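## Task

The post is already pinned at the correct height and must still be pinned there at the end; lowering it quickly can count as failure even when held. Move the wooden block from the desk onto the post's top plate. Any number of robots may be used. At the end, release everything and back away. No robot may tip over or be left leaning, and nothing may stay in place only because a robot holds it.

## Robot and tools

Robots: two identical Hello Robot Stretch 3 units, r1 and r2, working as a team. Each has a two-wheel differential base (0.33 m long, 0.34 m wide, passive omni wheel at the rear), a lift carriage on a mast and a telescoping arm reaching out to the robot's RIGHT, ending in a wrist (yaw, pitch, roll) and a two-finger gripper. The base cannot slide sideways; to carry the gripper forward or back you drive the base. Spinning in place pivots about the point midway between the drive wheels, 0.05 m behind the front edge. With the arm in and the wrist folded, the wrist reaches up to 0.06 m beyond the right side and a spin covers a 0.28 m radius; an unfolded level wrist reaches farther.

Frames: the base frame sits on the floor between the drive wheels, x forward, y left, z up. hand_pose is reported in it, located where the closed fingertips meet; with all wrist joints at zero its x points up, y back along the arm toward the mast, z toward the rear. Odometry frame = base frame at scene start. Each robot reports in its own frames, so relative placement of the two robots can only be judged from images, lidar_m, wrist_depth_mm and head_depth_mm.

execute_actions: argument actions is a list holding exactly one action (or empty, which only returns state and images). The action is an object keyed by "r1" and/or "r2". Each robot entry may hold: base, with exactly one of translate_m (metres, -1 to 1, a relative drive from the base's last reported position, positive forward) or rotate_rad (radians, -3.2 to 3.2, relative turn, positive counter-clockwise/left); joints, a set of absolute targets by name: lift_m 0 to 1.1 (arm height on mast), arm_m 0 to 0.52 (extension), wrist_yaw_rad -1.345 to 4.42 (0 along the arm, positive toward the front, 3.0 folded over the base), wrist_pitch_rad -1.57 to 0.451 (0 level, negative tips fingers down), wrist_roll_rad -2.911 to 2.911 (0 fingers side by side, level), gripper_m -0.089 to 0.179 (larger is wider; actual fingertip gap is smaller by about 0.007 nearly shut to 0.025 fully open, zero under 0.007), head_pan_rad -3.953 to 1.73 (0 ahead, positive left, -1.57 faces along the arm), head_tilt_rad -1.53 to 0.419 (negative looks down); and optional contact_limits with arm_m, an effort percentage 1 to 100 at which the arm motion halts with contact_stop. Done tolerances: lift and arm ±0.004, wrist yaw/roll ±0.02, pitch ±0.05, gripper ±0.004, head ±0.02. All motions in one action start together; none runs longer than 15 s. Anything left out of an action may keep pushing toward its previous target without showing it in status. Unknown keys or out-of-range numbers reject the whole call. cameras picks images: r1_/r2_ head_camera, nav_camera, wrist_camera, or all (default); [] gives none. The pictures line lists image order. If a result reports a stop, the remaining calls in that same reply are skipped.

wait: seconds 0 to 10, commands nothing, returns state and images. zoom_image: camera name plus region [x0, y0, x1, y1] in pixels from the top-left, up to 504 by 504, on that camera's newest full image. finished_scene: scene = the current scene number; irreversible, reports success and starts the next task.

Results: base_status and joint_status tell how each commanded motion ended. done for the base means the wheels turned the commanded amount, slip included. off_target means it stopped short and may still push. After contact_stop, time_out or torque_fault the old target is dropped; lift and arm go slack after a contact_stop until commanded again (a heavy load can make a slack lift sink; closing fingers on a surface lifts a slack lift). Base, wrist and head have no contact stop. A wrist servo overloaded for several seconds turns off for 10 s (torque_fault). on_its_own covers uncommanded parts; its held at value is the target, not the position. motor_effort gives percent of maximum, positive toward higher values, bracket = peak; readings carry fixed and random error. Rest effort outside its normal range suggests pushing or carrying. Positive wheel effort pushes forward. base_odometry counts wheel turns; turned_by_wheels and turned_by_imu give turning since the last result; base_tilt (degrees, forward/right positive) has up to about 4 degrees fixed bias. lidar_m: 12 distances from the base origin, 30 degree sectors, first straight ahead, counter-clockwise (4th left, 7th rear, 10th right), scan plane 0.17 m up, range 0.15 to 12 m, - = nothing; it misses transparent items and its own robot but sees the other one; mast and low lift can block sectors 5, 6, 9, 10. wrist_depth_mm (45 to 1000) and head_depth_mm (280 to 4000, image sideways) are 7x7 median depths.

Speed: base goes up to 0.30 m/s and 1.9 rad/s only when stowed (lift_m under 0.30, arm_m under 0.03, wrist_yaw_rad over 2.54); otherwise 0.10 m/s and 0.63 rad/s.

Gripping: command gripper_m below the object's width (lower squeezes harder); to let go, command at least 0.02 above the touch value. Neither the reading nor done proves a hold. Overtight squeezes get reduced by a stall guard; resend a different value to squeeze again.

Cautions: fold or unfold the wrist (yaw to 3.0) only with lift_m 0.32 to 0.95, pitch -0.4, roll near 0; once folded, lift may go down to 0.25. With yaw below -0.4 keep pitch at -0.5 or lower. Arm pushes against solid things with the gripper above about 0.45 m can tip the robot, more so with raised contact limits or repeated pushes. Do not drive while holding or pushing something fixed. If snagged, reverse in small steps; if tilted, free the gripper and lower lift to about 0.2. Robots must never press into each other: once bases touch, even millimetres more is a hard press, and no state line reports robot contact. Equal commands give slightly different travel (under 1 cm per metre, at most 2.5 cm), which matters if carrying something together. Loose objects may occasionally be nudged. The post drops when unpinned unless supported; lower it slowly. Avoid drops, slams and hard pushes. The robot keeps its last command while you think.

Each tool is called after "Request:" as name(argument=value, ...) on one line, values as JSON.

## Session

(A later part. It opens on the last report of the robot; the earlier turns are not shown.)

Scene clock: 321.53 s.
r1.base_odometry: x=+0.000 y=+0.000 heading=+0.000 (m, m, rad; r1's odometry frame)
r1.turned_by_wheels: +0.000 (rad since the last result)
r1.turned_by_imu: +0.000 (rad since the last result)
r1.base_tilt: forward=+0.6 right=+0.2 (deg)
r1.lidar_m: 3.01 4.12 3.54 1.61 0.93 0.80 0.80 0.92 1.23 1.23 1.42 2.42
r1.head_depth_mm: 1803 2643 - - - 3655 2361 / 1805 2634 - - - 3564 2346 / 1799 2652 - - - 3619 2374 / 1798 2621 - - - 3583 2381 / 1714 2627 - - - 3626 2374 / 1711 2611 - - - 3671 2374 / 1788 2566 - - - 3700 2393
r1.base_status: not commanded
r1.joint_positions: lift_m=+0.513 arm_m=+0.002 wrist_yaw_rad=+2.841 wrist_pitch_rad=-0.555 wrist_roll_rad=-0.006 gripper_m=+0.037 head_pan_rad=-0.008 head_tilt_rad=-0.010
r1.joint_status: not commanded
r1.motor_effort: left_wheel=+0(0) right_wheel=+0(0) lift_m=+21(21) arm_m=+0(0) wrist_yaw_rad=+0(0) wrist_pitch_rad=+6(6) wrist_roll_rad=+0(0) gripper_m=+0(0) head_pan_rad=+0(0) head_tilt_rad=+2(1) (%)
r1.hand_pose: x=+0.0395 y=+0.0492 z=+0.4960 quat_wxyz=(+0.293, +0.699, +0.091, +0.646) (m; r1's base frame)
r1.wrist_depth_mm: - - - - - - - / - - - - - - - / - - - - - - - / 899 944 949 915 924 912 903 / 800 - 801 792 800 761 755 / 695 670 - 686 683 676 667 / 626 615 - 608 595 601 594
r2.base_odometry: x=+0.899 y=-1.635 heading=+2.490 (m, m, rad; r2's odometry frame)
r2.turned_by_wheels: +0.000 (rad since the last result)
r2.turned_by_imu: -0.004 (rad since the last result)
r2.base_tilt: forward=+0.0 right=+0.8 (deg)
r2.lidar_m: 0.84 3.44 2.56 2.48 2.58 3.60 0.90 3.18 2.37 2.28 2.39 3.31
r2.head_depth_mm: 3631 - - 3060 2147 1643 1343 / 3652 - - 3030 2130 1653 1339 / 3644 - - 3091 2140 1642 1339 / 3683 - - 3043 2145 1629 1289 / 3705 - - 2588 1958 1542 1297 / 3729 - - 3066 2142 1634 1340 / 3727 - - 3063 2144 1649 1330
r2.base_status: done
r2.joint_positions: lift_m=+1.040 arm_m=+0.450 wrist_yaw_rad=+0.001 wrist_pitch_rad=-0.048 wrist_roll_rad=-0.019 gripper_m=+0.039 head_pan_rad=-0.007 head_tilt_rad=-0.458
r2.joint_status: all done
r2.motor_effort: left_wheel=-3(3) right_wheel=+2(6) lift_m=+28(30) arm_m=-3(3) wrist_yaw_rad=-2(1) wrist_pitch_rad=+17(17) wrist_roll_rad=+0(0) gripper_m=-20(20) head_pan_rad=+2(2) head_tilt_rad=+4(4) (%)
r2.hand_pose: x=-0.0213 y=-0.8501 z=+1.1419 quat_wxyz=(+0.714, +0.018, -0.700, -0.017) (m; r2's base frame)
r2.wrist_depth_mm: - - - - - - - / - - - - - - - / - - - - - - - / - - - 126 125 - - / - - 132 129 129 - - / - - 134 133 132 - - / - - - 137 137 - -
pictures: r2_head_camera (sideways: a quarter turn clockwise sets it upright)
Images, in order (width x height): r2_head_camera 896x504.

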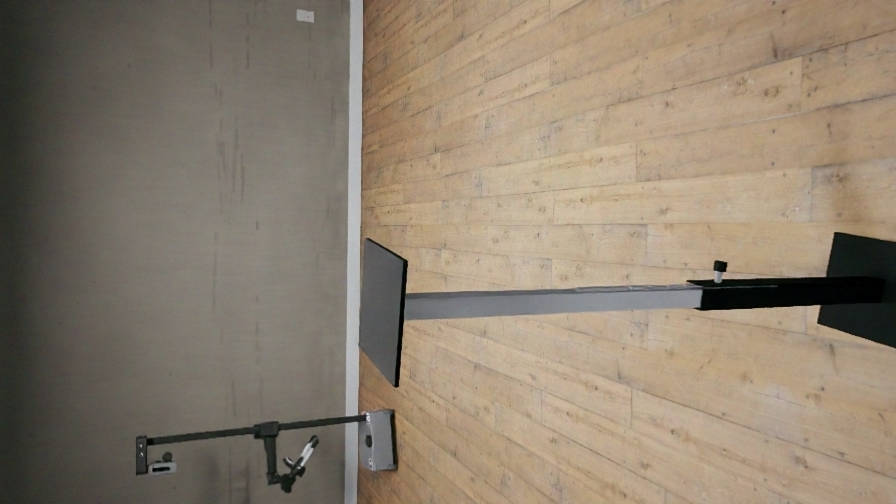

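Request:
execute_actions(actions=[{"r2": {"base": {"rotate_rad": 1.72}, "joints": {"arm_m": 0.475, "head_pan_rad": -1.57, "head_tilt_rad": -0.35}}}], cameras=["r2_head_camera", "r2_wrist_camera", "r2_nav_camera"])

Scene clock: 341.37 s.
r1.base_odometry: x=+0.000 y=+0.000 heading=+0.000 (m, m, rad; r1's odometry frame)
r1.turned_by_wheels: +0.000 (rad since the last result)
r1.turned_by_imu: +0.000 (rad since the last result)
r1.base_tilt: forward=+0.6 right=+0.3 (deg)
r1.lidar_m: 3.03 4.09 3.55 1.61 0.93 0.80 0.80 0.92 1.23 1.23 1.42 2.42
r1.head_depth_mm: 1813 2632 - - - 3554 2351 / 1820 2628 - - - 3568 2354 / 1807 2627 - - - 3683 2382 / 1794 2616 - - - 3638 2375 / 1725 2613 - - - 3469 2384 / 1716 2590 - - - 3697 2389 / 1783 2613 - - - 3710 2395
r1.base_status: not commanded
r1.joint_positions: lift_m=+0.513 arm_m=+0.002 wrist_yaw_rad=+2.841 wrist_pitch_rad=-0.555 wrist_roll_rad=-0.006 gripper_m=+0.037 head_pan_rad=-0.008 head_tilt_rad=-0.010
r1.joint_status: not commanded
r1.motor_effort: left_wheel=+1(1) right_wheel=+0(0) lift_m=+21(21) arm_m=+0(0) wrist_yaw_rad=+1(0) wrist_pitch_rad=+6(6) wrist_roll_rad=+0(0) gripper_m=-1(0) head_pan_rad=+0(0) head_tilt_rad=+1(1) (%)
r1.hand_pose: x=+0.0395 y=+0.0492 z=+0.4960 quat_wxyz=(+0.293, +0.699, +0.091, +0.646) (m; r1's base frame)
r1.wrist_depth_mm: - - - - - - - / - - - - - - - / - - - - - - - / 897 941 917 927 945 896 916 / 814 - 816 779 788 776 774 / 704 690 - 679 691 669 669 / 621 612 - 609 608 605 598
r2.base_odometry: x=+0.899 y=-1.635 heading=-2.073 (m, m, rad; r2's odometry frame)
r2.turned_by_wheels: +1.720 (rad since the last result)
r2.turned_by_imu: +1.738 (rad since the last result)
r2.base_tilt: forward=+0.1 right=+0.8 (deg)
r2.lidar_m: 2.47 2.74 4.34 0.90 2.81 2.30 2.29 2.52 3.98 0.83 3.01 2.49
r2.head_depth_mm: 3620 3796 - 3590 2529 1838 1454 / 3661 - - 3623 2503 1826 1447 / 3734 - - 854 2262 1699 1364 / 3775 - - 3401 2512 1827 1396 / - - - 3776 2504 1823 1442 / - - - - 2461 1821 1442 / - - - - 2483 1840 1444
r2.base_status: done
r2.joint_positions: lift_m=+1.040 arm_m=+0.475 wrist_yaw_rad=+0.001 wrist_pitch_rad=-0.048 wrist_roll_rad=-0.019 gripper_m=+0.039 head_pan_rad=-1.563 head_tilt_rad=-0.359
r2.joint_status: all done
r2.motor_effort: left_wheel=-3(10) right_wheel=+2(7) lift_m=+28(28) arm_m=+1(3) wrist_yaw_rad=-1(1) wrist_pitch_rad=+17(18) wrist_roll_rad=+0(0) gripper_m=-20(21) head_pan_rad=-3(29) head_tilt_rad=+5(20) (%)
r2.hand_pose: x=-0.0212 y=-0.8744 z=+1.1419 quat_wxyz=(+0.714, +0.018, -0.700, -0.017) (m; r2's base frame)
r2.wrist_depth_mm: - - - - - - - / - - - - - - - / - - - - - - - / - - - 125 125 - - / - - 131 129 128 - - / - - 134 133 132 - - / - - - 137 137 - -
pictures: r2_head_camera (sideways: a quarter turn clockwise sets it upright), r2_nav_camera (sideways: a quarter turn counterclockwise sets it upright), r2_wrist_camera
Images, in order (width x height): r2_head_camera 896x504, r2_nav_camera 672x504, r2_wrist_camera 644x364.

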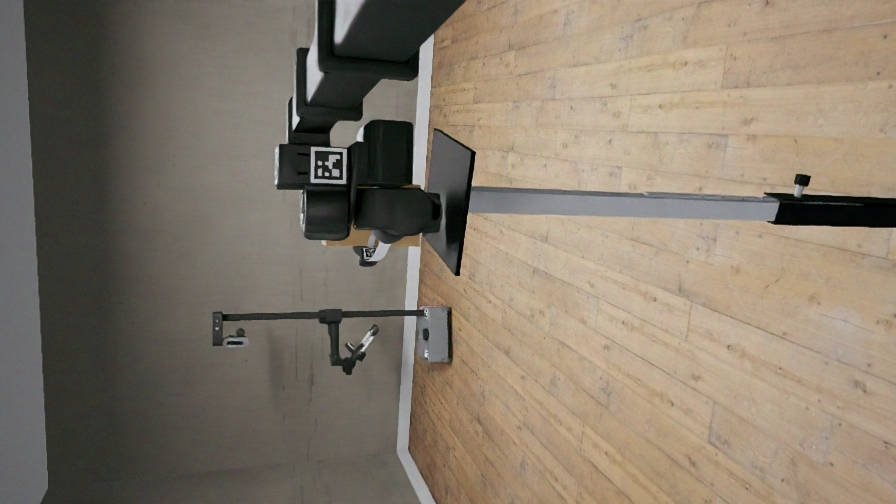

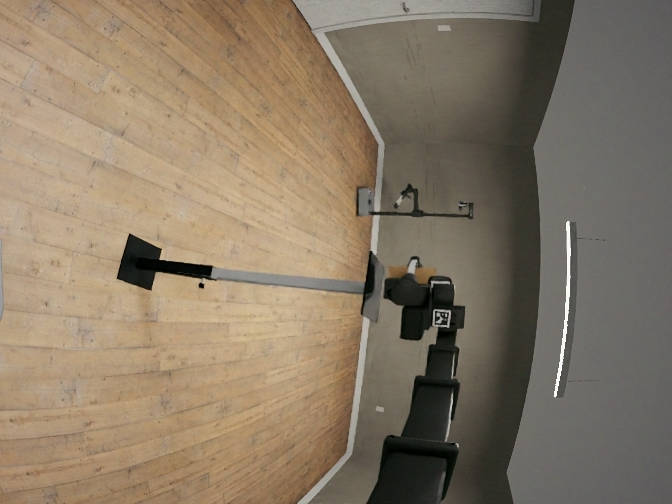

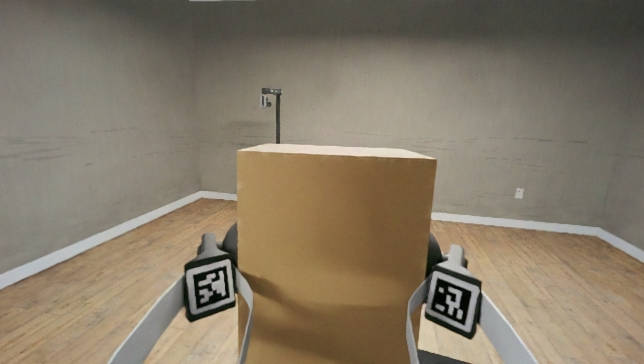

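Request:
execute_actions(actions=[{"r2": {"base": {"translate_m": -0.02}, "joints": {"arm_m": 0.463, "lift_m": 0.997}}}], cameras=["r2_head_camera", "r2_wrist_camera"])

Scene clock: 352.40 s.
r1.base_odometry: x=+0.000 y=+0.000 heading=+0.000 (m, m, rad; r1's odometry frame)
r1.turned_by_wheels: +0.000 (rad since the last result)
r1.turned_by_imu: +0.000 (rad since the last result)
r1.base_tilt: forward=+0.6 right=+0.3 (deg)
r1.lidar_m: 3.01 4.10 3.53 1.61 0.93 0.80 0.80 0.93 1.23 1.23 1.42 2.42
r1.head_depth_mm: 1804 2645 - - - 3627 2344 / 1813 2627 - - - 3625 2366 / 1802 2635 - - - 3682 2364 / 1792 2632 - - - 3638 2377 / 1727 2604 - - - 3496 2380 / 1709 2588 - - - 3660 2379 / 1785 2590 - - - 3709 2383
r1.base_status: not commanded
r1.joint_positions: lift_m=+0.513 arm_m=+0.002 wrist_yaw_rad=+2.841 wrist_pitch_rad=-0.555 wrist_roll_rad=-0.006 gripper_m=+0.037 head_pan_rad=-0.008 head_tilt_rad=-0.010
r1.joint_status: not commanded
r1.motor_effort: left_wheel=+0(0) right_wheel=+0(0) lift_m=+21(21) arm_m=+0(0) wrist_yaw_rad=+0(1) wrist_pitch_rad=+6(6) wrist_roll_rad=+0(0) gripper_m=+0(0) head_pan_rad=+0(0) head_tilt_rad=+1(1) (%)
r1.hand_pose: x=+0.0395 y=+0.0492 z=+0.4960 quat_wxyz=(+0.293, +0.699, +0.091, +0.646) (m; r1's base frame)
r1.wrist_depth_mm: - - - - - - - / - - - - - - - / - - - - - - - / 897 945 934 909 896 901 899 / 815 - 814 781 804 783 768 / 697 695 - 686 694 679 666 / 619 616 - 609 611 592 589
r2.base_odometry: x=+0.909 y=-1.618 heading=-2.074 (m, m, rad; r2's odometry frame)
r2.turned_by_wheels: +0.000 (rad since the last result)
r2.turned_by_imu: -0.001 (rad since the last result)
r2.base_tilt: forward=+0.0 right=+0.8 (deg)
r2.lidar_m: 2.49 2.75 4.34 0.90 2.78 2.28 2.27 2.50 3.96 0.83 3.04 2.51
r2.head_depth_mm: 3618 3774 - - 2400 1839 1449 / 3736 - - 3405 2479 1839 1449 / 3691 - - 3155 2378 1774 1404 / 3800 - - 3127 2384 1765 1368 / - - - 3795 2498 1825 1448 / - - - - 2492 1818 1440 / - - - - 2502 1831 1447
r2.base_status: done
r2.joint_positions: lift_m=+0.997 arm_m=+0.463 wrist_yaw_rad=+0.001 wrist_pitch_rad=-0.032 wrist_roll_rad=-0.019 gripper_m=+0.039 head_pan_rad=-1.563 head_tilt_rad=-0.359
r2.joint_status: all done
r2.motor_effort: left_wheel=-3(6) right_wheel=+2(4) lift_m=+18(25) arm_m=-3(3) wrist_yaw_rad=-1(1) wrist_pitch_rad=+11(17) wrist_roll_rad=+0(0) gripper_m=-21(20) head_pan_rad=-3(3) head_tilt_rad=+5(4) (%)
r2.hand_pose: x=-0.0213 y=-0.8636 z=+1.1036 quat_wxyz=(+0.714, +0.012, -0.700, -0.011) (m; r2's base frame)
r2.wrist_depth_mm: - - - - - - - / - - - - - - - / - - - - - - - / - - - 124 123 - - / - - 131 129 128 - - / - - 134 133 131 - - / - - 174 138 139 - -
pictures: r2_head_camera (sideways: a quarter turn clockwise sets it upright), r2_wrist_camera
Images, in order (width x height): r2_head_camera 896x504, r2_wrist_camera 644x364.

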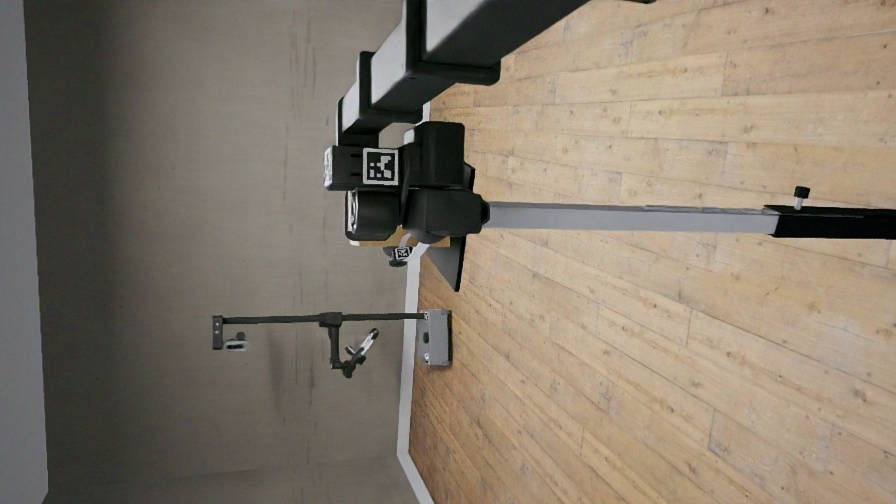

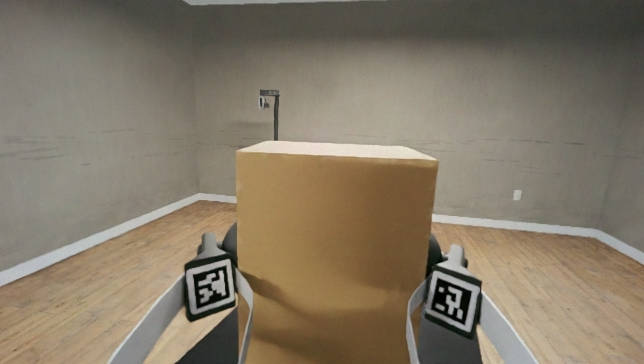

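Request:
execute_actions(actions=[])

Scene clock: 359.70 s.
r1.base_odometry: x=+0.000 y=+0.000 heading=+0.000 (m, m, rad; r1's odometry frame)
r1.turned_by_wheels: +0.000 (rad since the last result)
r1.turned_by_imu: +0.000 (rad since the last result)
r1.base_tilt: forward=+0.6 right=+0.2 (deg)
r1.lidar_m: 3.01 4.12 3.54 1.61 0.92 0.80 0.80 0.93 1.23 1.23 1.42 2.43
r1.head_depth_mm: 1818 2626 - - - 3639 2350 / 1805 2625 - - - 3654 2359 / 1802 2616 - - - 3642 2383 / 1805 2616 - - - 3648 2377 / 1714 2598 - - - 3516 2377 / 1729 2603 - - - 3697 2397 / 1785 2571 - - - 3759 2404
r1.base_status: not commanded
r1.joint_positions: lift_m=+0.513 arm_m=+0.002 wrist_yaw_rad=+2.841 wrist_pitch_rad=-0.555 wrist_roll_rad=-0.006 gripper_m=+0.037 head_pan_rad=-0.008 head_tilt_rad=-0.010
r1.joint_status: not commanded
r1.motor_effort: left_wheel=+0(0) right_wheel=+0(0) lift_m=+21(21) arm_m=+0(0) wrist_yaw_rad=+0(1) wrist_pitch_rad=+6(6) wrist_roll_rad=+0(0) gripper_m=+0(0) head_pan_rad=+0(0) head_tilt_rad=+1(1) (%)
r1.hand_pose: x=+0.0395 y=+0.0492 z=+0.4960 quat_wxyz=(+0.293, +0.699, +0.091, +0.646) (m; r1's base frame)
r1.wrist_depth_mm: - - - - - - - / - - - - - - - / - - - - - - - / 908 961 932 929 925 888 889 / 806 - 822 783 796 761 766 / 721 679 - 687 675 670 662 / 615 625 - 600 611 608 588
r2.base_odometry: x=+0.909 y=-1.618 heading=-2.074 (m, m, rad; r2's odometry frame)
r2.turned_by_wheels: +0.000 (rad since the last result)
r2.turned_by_imu: -0.001 (rad since the last result)
r2.base_tilt: forward=+0.0 right=+0.8 (deg)
r2.lidar_m: 2.49 2.76 4.32 0.90 2.79 2.28 2.26 2.50 3.93 0.83 3.05 2.51
r2.head_depth_mm: 3592 3869 - - 2390 1853 1452 / 3652 - - 3359 2476 1836 1441 / 3754 - - 3166 2371 1763 1404 / 3783 - - 3149 2362 1768 1358 / - - - 3800 2509 1825 1444 / - - - - 2496 1840 1442 / - - - - 2469 1827 1445
r2.base_status: done
r2.joint_positions: lift_m=+0.997 arm_m=+0.463 wrist_yaw_rad=+0.001 wrist_pitch_rad=-0.032 wrist_roll_rad=-0.019 gripper_m=+0.039 head_pan_rad=-1.563 head_tilt_rad=-0.359
r2.joint_status: all done
r2.motor_effort: left_wheel=-2(6) right_wheel=+2(4) lift_m=+18(25) arm_m=-3(3) wrist_yaw_rad=-1(1) wrist_pitch_rad=+12(17) wrist_roll_rad=+0(0) gripper_m=-20(20) head_pan_rad=-2(3) head_tilt_rad=+5(4) (%)
r2.hand_pose: x=-0.0213 y=-0.8636 z=+1.1036 quat_wxyz=(+0.714, +0.012, -0.700, -0.011) (m; r2's base frame)
r2.wrist_depth_mm: - - - - - - - / - - - - - - - / - - - - - - - / - - - 124 123 - - / - - 131 129 127 - - / - - 134 133 131 - - / - - 173 138 138 - -
pictures: r1_head_camera (sideways: a quarter turn clockwise sets it upright), r1_nav_camera (sideways: a quarter turn counterclockwise sets it upright), r1_wrist_camera, r2_head_camera (sideways: a quarter turn clockwise sets it upright), r2_nav_camera (sideways: a quarter turn counterclockwise sets it upright), r2_wrist_camera
Images, in order (width x height): r1_head_camera 896x504, r1_nav_camera 672x504, r1_wrist_camera 644x364, r2_head_camera 896x504, r2_nav_camera 672x504, r2_wrist_camera 644x364.

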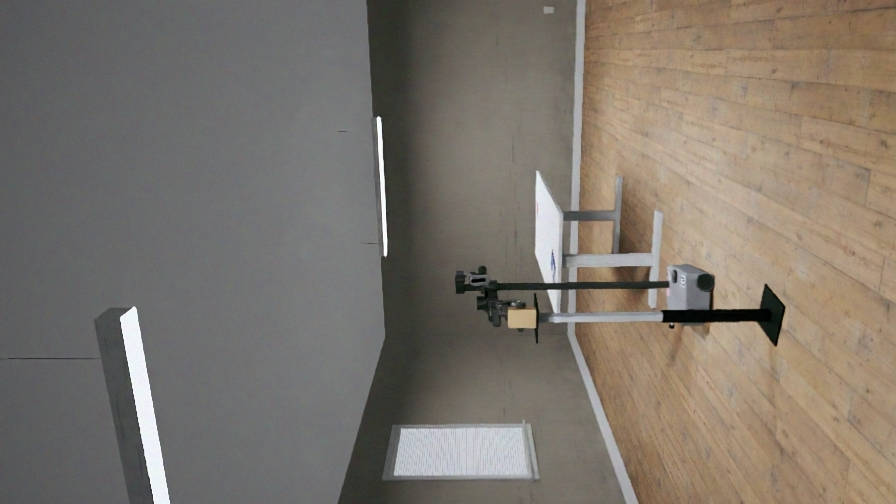

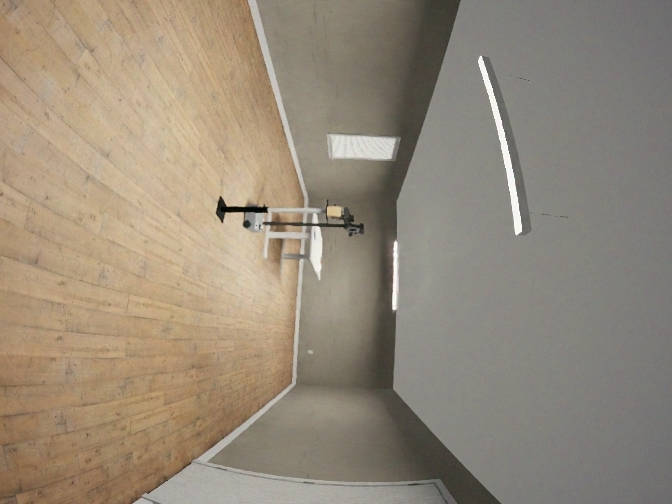

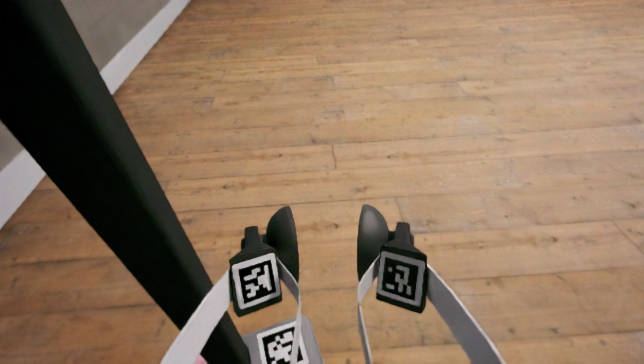

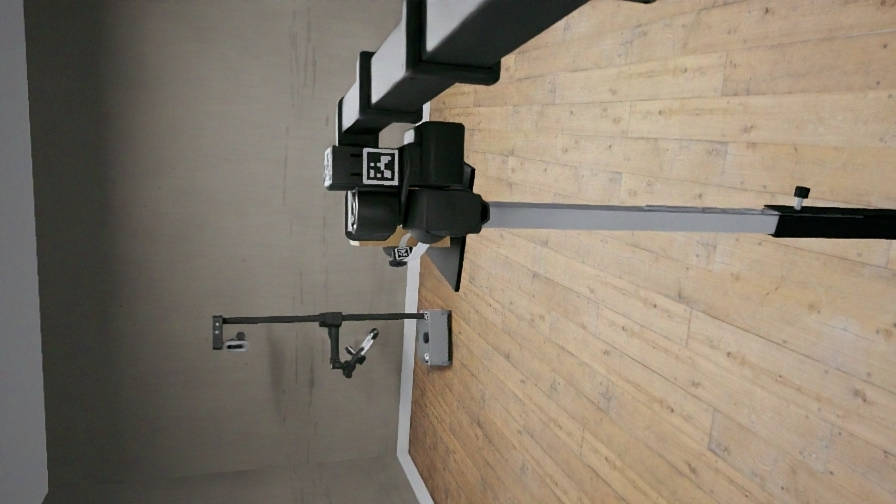

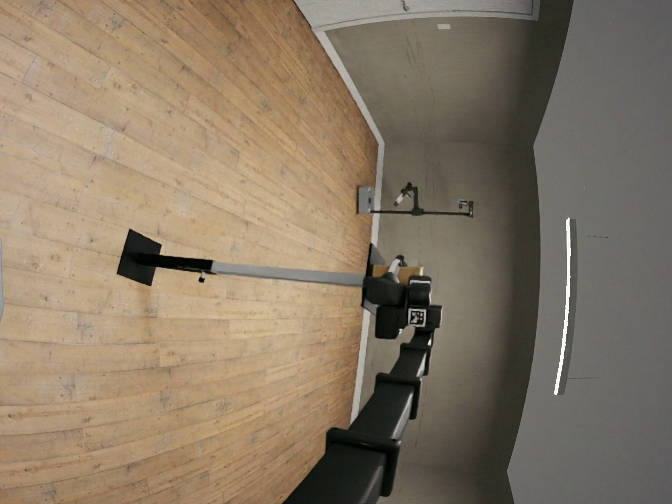

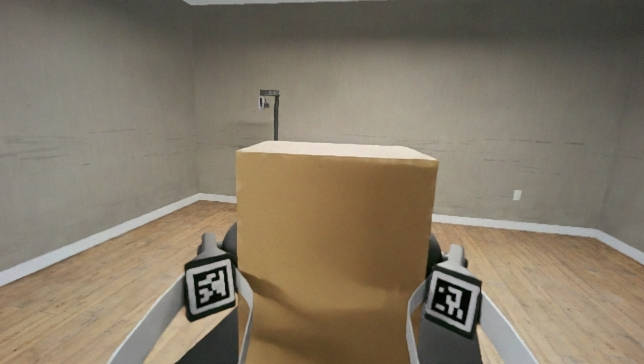

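Request:
zoom_image(camera="r1_head_camera", region=[440, 250, 600, 370])

Region (440, 250, 600, 370) of r1_head_camera's 896x504 image, scaled by 3.150, with more detail than that image has; it fills the top 378 rows of this view, and the rest is white.

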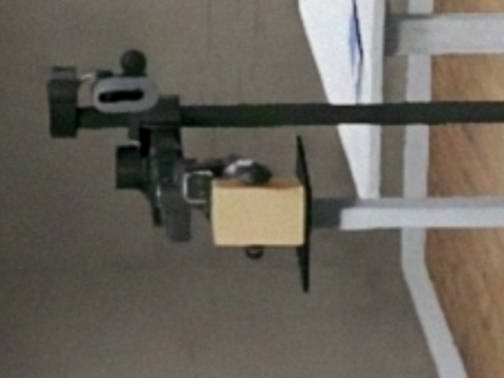

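The block sits on the plate, centred. Opening the gripper.

Request:
execute_actions(actions=[{"r2": {"joints": {"gripper_m": 0.14}}}], cameras=["r1_head_camera", "r2_wrist_camera"])

Scene clock: 367.90 s.
r1.base_odometry: x=+0.000 y=+0.000 heading=+0.000 (m, m, rad; r1's odometry frame)
r1.turned_by_wheels: +0.000 (rad since the last result)
r1.turned_by_imu: +0.000 (rad since the last result)
r1.base_tilt: forward=+0.6 right=+0.3 (deg)
r1.lidar_m: 3.03 4.09 3.55 1.61 0.93 0.80 0.80 0.93 1.23 1.23 1.42 2.42
r1.head_depth_mm: 1800 2648 - - - 3592 2361 / 1808 2647 - - - 3631 2356 / 1814 2636 - - - 3602 2352 / 1803 2618 - - - 3650 2374 / 1710 2603 - - - 3525 2370 / 1707 2615 - - - 3672 2413 / 1780 2586 - - - 3726 2393
r1.base_status: not commanded
r1.joint_positions: lift_m=+0.513 arm_m=+0.002 wrist_yaw_rad=+2.841 wrist_pitch_rad=-0.555 wrist_roll_rad=-0.006 gripper_m=+0.037 head_pan_rad=-0.008 head_tilt_rad=-0.010
r1.joint_status: not commanded
r1.motor_effort: left_wheel=+0(1) right_wheel=+0(1) lift_m=+21(21) arm_m=+0(0) wrist_yaw_rad=+0(1) wrist_pitch_rad=+6(6) wrist_roll_rad=+0(0) gripper_m=+0(0) head_pan_rad=+0(0) head_tilt_rad=+1(1) (%)
r1.hand_pose: x=+0.0395 y=+0.0492 z=+0.4960 quat_wxyz=(+0.293, +0.699, +0.091, +0.646) (m; r1's base frame)
r1.wrist_depth_mm: - - - - - - - / - - - - - - - / - - - - - - - / 889 947 915 903 902 910 890 / 852 - 810 794 810 788 764 / 705 688 - 683 672 670 677 / 615 624 - 606 597 597 587
r2.base_odometry: x=+0.909 y=-1.618 heading=-2.074 (m, m, rad; r2's odometry frame)
r2.turned_by_wheels: +0.000 (rad since the last result)
r2.turned_by_imu: -0.001 (rad since the last result)
r2.base_tilt: forward=+0.0 right=+0.7 (deg)
r2.lidar_m: 2.49 2.76 4.34 0.90 2.78 2.28 2.26 2.50 3.94 0.83 3.04 2.51
r2.head_depth_mm: 3604 3785 - - 2371 1844 1453 / 3630 - - 3365 2502 1836 1451 / 3712 - - 3177 2371 1760 1409 / 3826 - - 3156 2387 1765 1361 / - - - 3799 2490 1826 1448 / - - - - 2475 1812 1438 / - - - - 2507 1815 1446
r2.base_status: not commanded
r2.joint_positions: lift_m=+0.997 arm_m=+0.463 wrist_yaw_rad=+0.001 wrist_pitch_rad=-0.024 wrist_roll_rad=-0.019 gripper_m=+0.140 head_pan_rad=-1.563 head_tilt_rad=-0.359
r2.joint_status: all done
r2.motor_effort: left_wheel=-3(3) right_wheel=+2(2) lift_m=+18(18) arm_m=-2(3) wrist_yaw_rad=-2(1) wrist_pitch_rad=+9(11) wrist_roll_rad=+0(0) gripper_m=+0(87) head_pan_rad=-3(3) head_tilt_rad=+4(5) (%)
r2.hand_pose: x=-0.0213 y=-0.8639 z=+1.1056 quat_wxyz=(+0.714, +0.009, -0.700, -0.009) (m; r2's base frame)
r2.wrist_depth_mm: - - - - - - - / - - - - - - - / - - - - - - - / - - - 128 128 - - / - - - 133 133 - - / - - - 138 138 - - / - - 176 143 143 - -
pictures: r1_head_camera (sideways: a quarter turn clockwise sets it upright), r2_wrist_camera
Images, in order (width x height): r1_head_camera 896x504, r2_wrist_camera 644x364.

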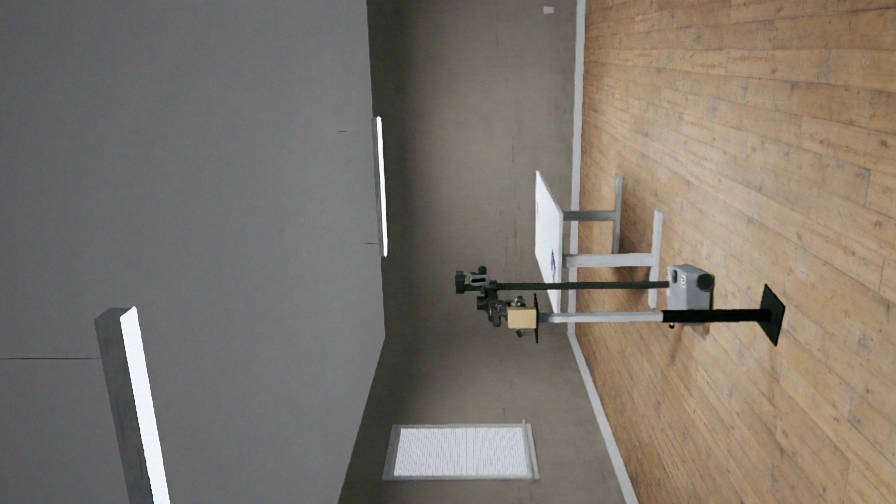

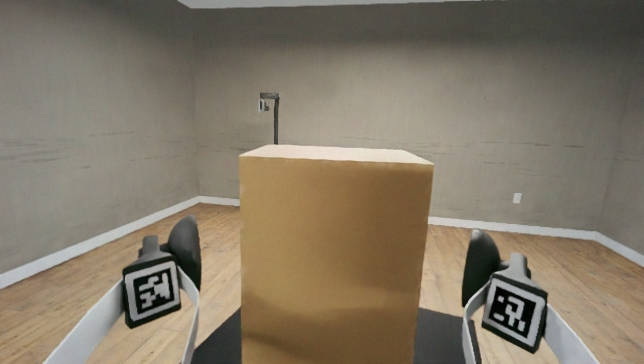

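Released cleanly. Retracting the arm.

Request:
execute_actions(actions=[{"r2": {"joints": {"arm_m": 0.1}}}], cameras=["r1_head_camera", "r2_head_camera", "r2_wrist_camera"])

Scene clock: 374.40 s.
r1.base_odometry: x=+0.000 y=+0.000 heading=+0.000 (m, m, rad; r1's odometry frame)
r1.turned_by_wheels: +0.000 (rad since the last result)
r1.turned_by_imu: +0.000 (rad since the last result)
r1.base_tilt: forward=+0.6 right=+0.2 (deg)
r1.lidar_m: 3.01 4.13 3.54 1.61 0.93 0.80 0.80 0.92 1.22 1.23 1.42 2.42
r1.head_depth_mm: 1821 2636 - - - 3640 2342 / 1795 2666 - - - 3600 2367 / 1796 2622 - - - 3654 2362 / 1809 2613 - - - 3605 2375 / 1712 2594 - - - 3559 2394 / 1708 2587 - - - 3680 2379 / 1789 2606 - - - 3677 2377
r1.base_status: not commanded
r1.joint_positions: lift_m=+0.513 arm_m=+0.002 wrist_yaw_rad=+2.841 wrist_pitch_rad=-0.555 wrist_roll_rad=-0.006 gripper_m=+0.037 head_pan_rad=-0.008 head_tilt_rad=-0.010
r1.joint_status: not commanded
r1.motor_effort: left_wheel=+1(0) right_wheel=+0(0) lift_m=+21(21) arm_m=+0(0) wrist_yaw_rad=+0(1) wrist_pitch_rad=+6(6) wrist_roll_rad=+0(0) gripper_m=+0(0) head_pan_rad=+0(0) head_tilt_rad=+1(1) (%)
r1.hand_pose: x=+0.0395 y=+0.0492 z=+0.4960 quat_wxyz=(+0.293, +0.699, +0.091, +0.646) (m; r1's base frame)
r1.wrist_depth_mm: - - - - - - - / - - - - - - - / - - - - - - - / 898 969 901 904 916 895 905 / 821 - 822 777 800 789 763 / 686 687 - 673 683 661 676 / 618 612 - 611 598 591 596
r2.base_odometry: x=+0.909 y=-1.618 heading=-2.074 (m, m, rad; r2's odometry frame)
r2.turned_by_wheels: +0.000 (rad since the last result)
r2.turned_by_imu: -0.002 (rad since the last result)
r2.base_tilt: forward=+0.0 right=+0.7 (deg)
r2.lidar_m: 2.50 2.75 4.33 0.90 2.78 2.28 2.27 2.49 3.93 0.83 3.04 2.51
r2.head_depth_mm: 3581 3787 - - - - - / 3676 - - - - - 1359 / 3746 - - 833 - - 1324 / 3803 - - 3191 2571 1835 1403 / - - - 3833 2379 1846 1451 / - - - - 2488 1825 1439 / - - - - 2479 1833 1443
r2.base_status: not commanded
r2.joint_positions: lift_m=+0.997 arm_m=+0.100 wrist_yaw_rad=+0.001 wrist_pitch_rad=-0.023 wrist_roll_rad=-0.019 gripper_m=+0.140 head_pan_rad=-1.563 head_tilt_rad=-0.359
r2.joint_status: all done
r2.motor_effort: left_wheel=-3(3) right_wheel=+2(3) lift_m=+18(18) arm_m=-3(8) wrist_yaw_rad=-1(2) wrist_pitch_rad=+8(9) wrist_roll_rad=+0(0) gripper_m=+0(0) head_pan_rad=-2(3) head_tilt_rad=+5(5) (%)
r2.hand_pose: x=-0.0213 y=-0.5009 z=+1.1059 quat_wxyz=(+0.714, +0.009, -0.700, -0.008) (m; r2's base frame)
r2.wrist_depth_mm: - - - - - - - / - - - - - - - / - - - - - - - / - - - 495 - - - / - - - - - - - / - - - - - - - / - - - - - - -
pictures: r1_head_camera (sideways: a quarter turn clockwise sets it upright), r2_head_camera (sideways: a quarter turn clockwise sets it upright), r2_wrist_camera
Images, in order (width x height): r1_head_camera 896x504, r2_head_camera 896x504, r2_wrist_camera 644x364.

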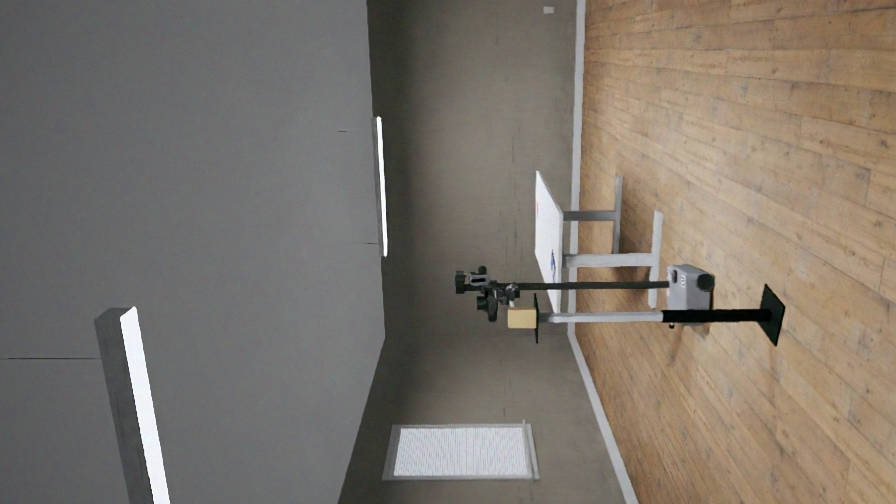

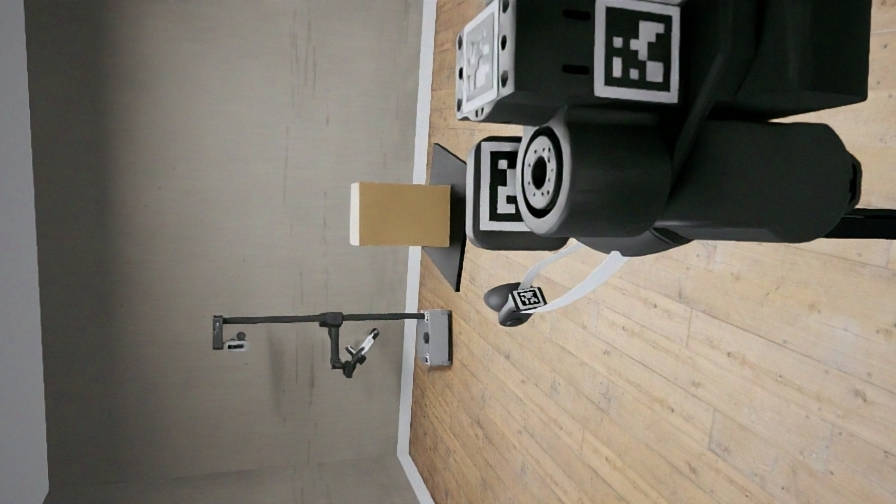

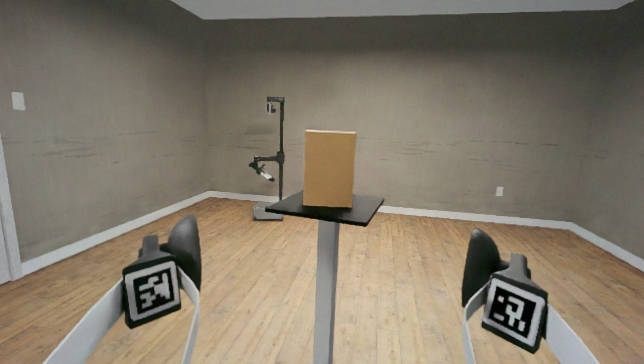

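The block stands centred on the plate and the gripper is well clear.

Request:
finished_scene(scene=2)

The scene is finished: the task was done.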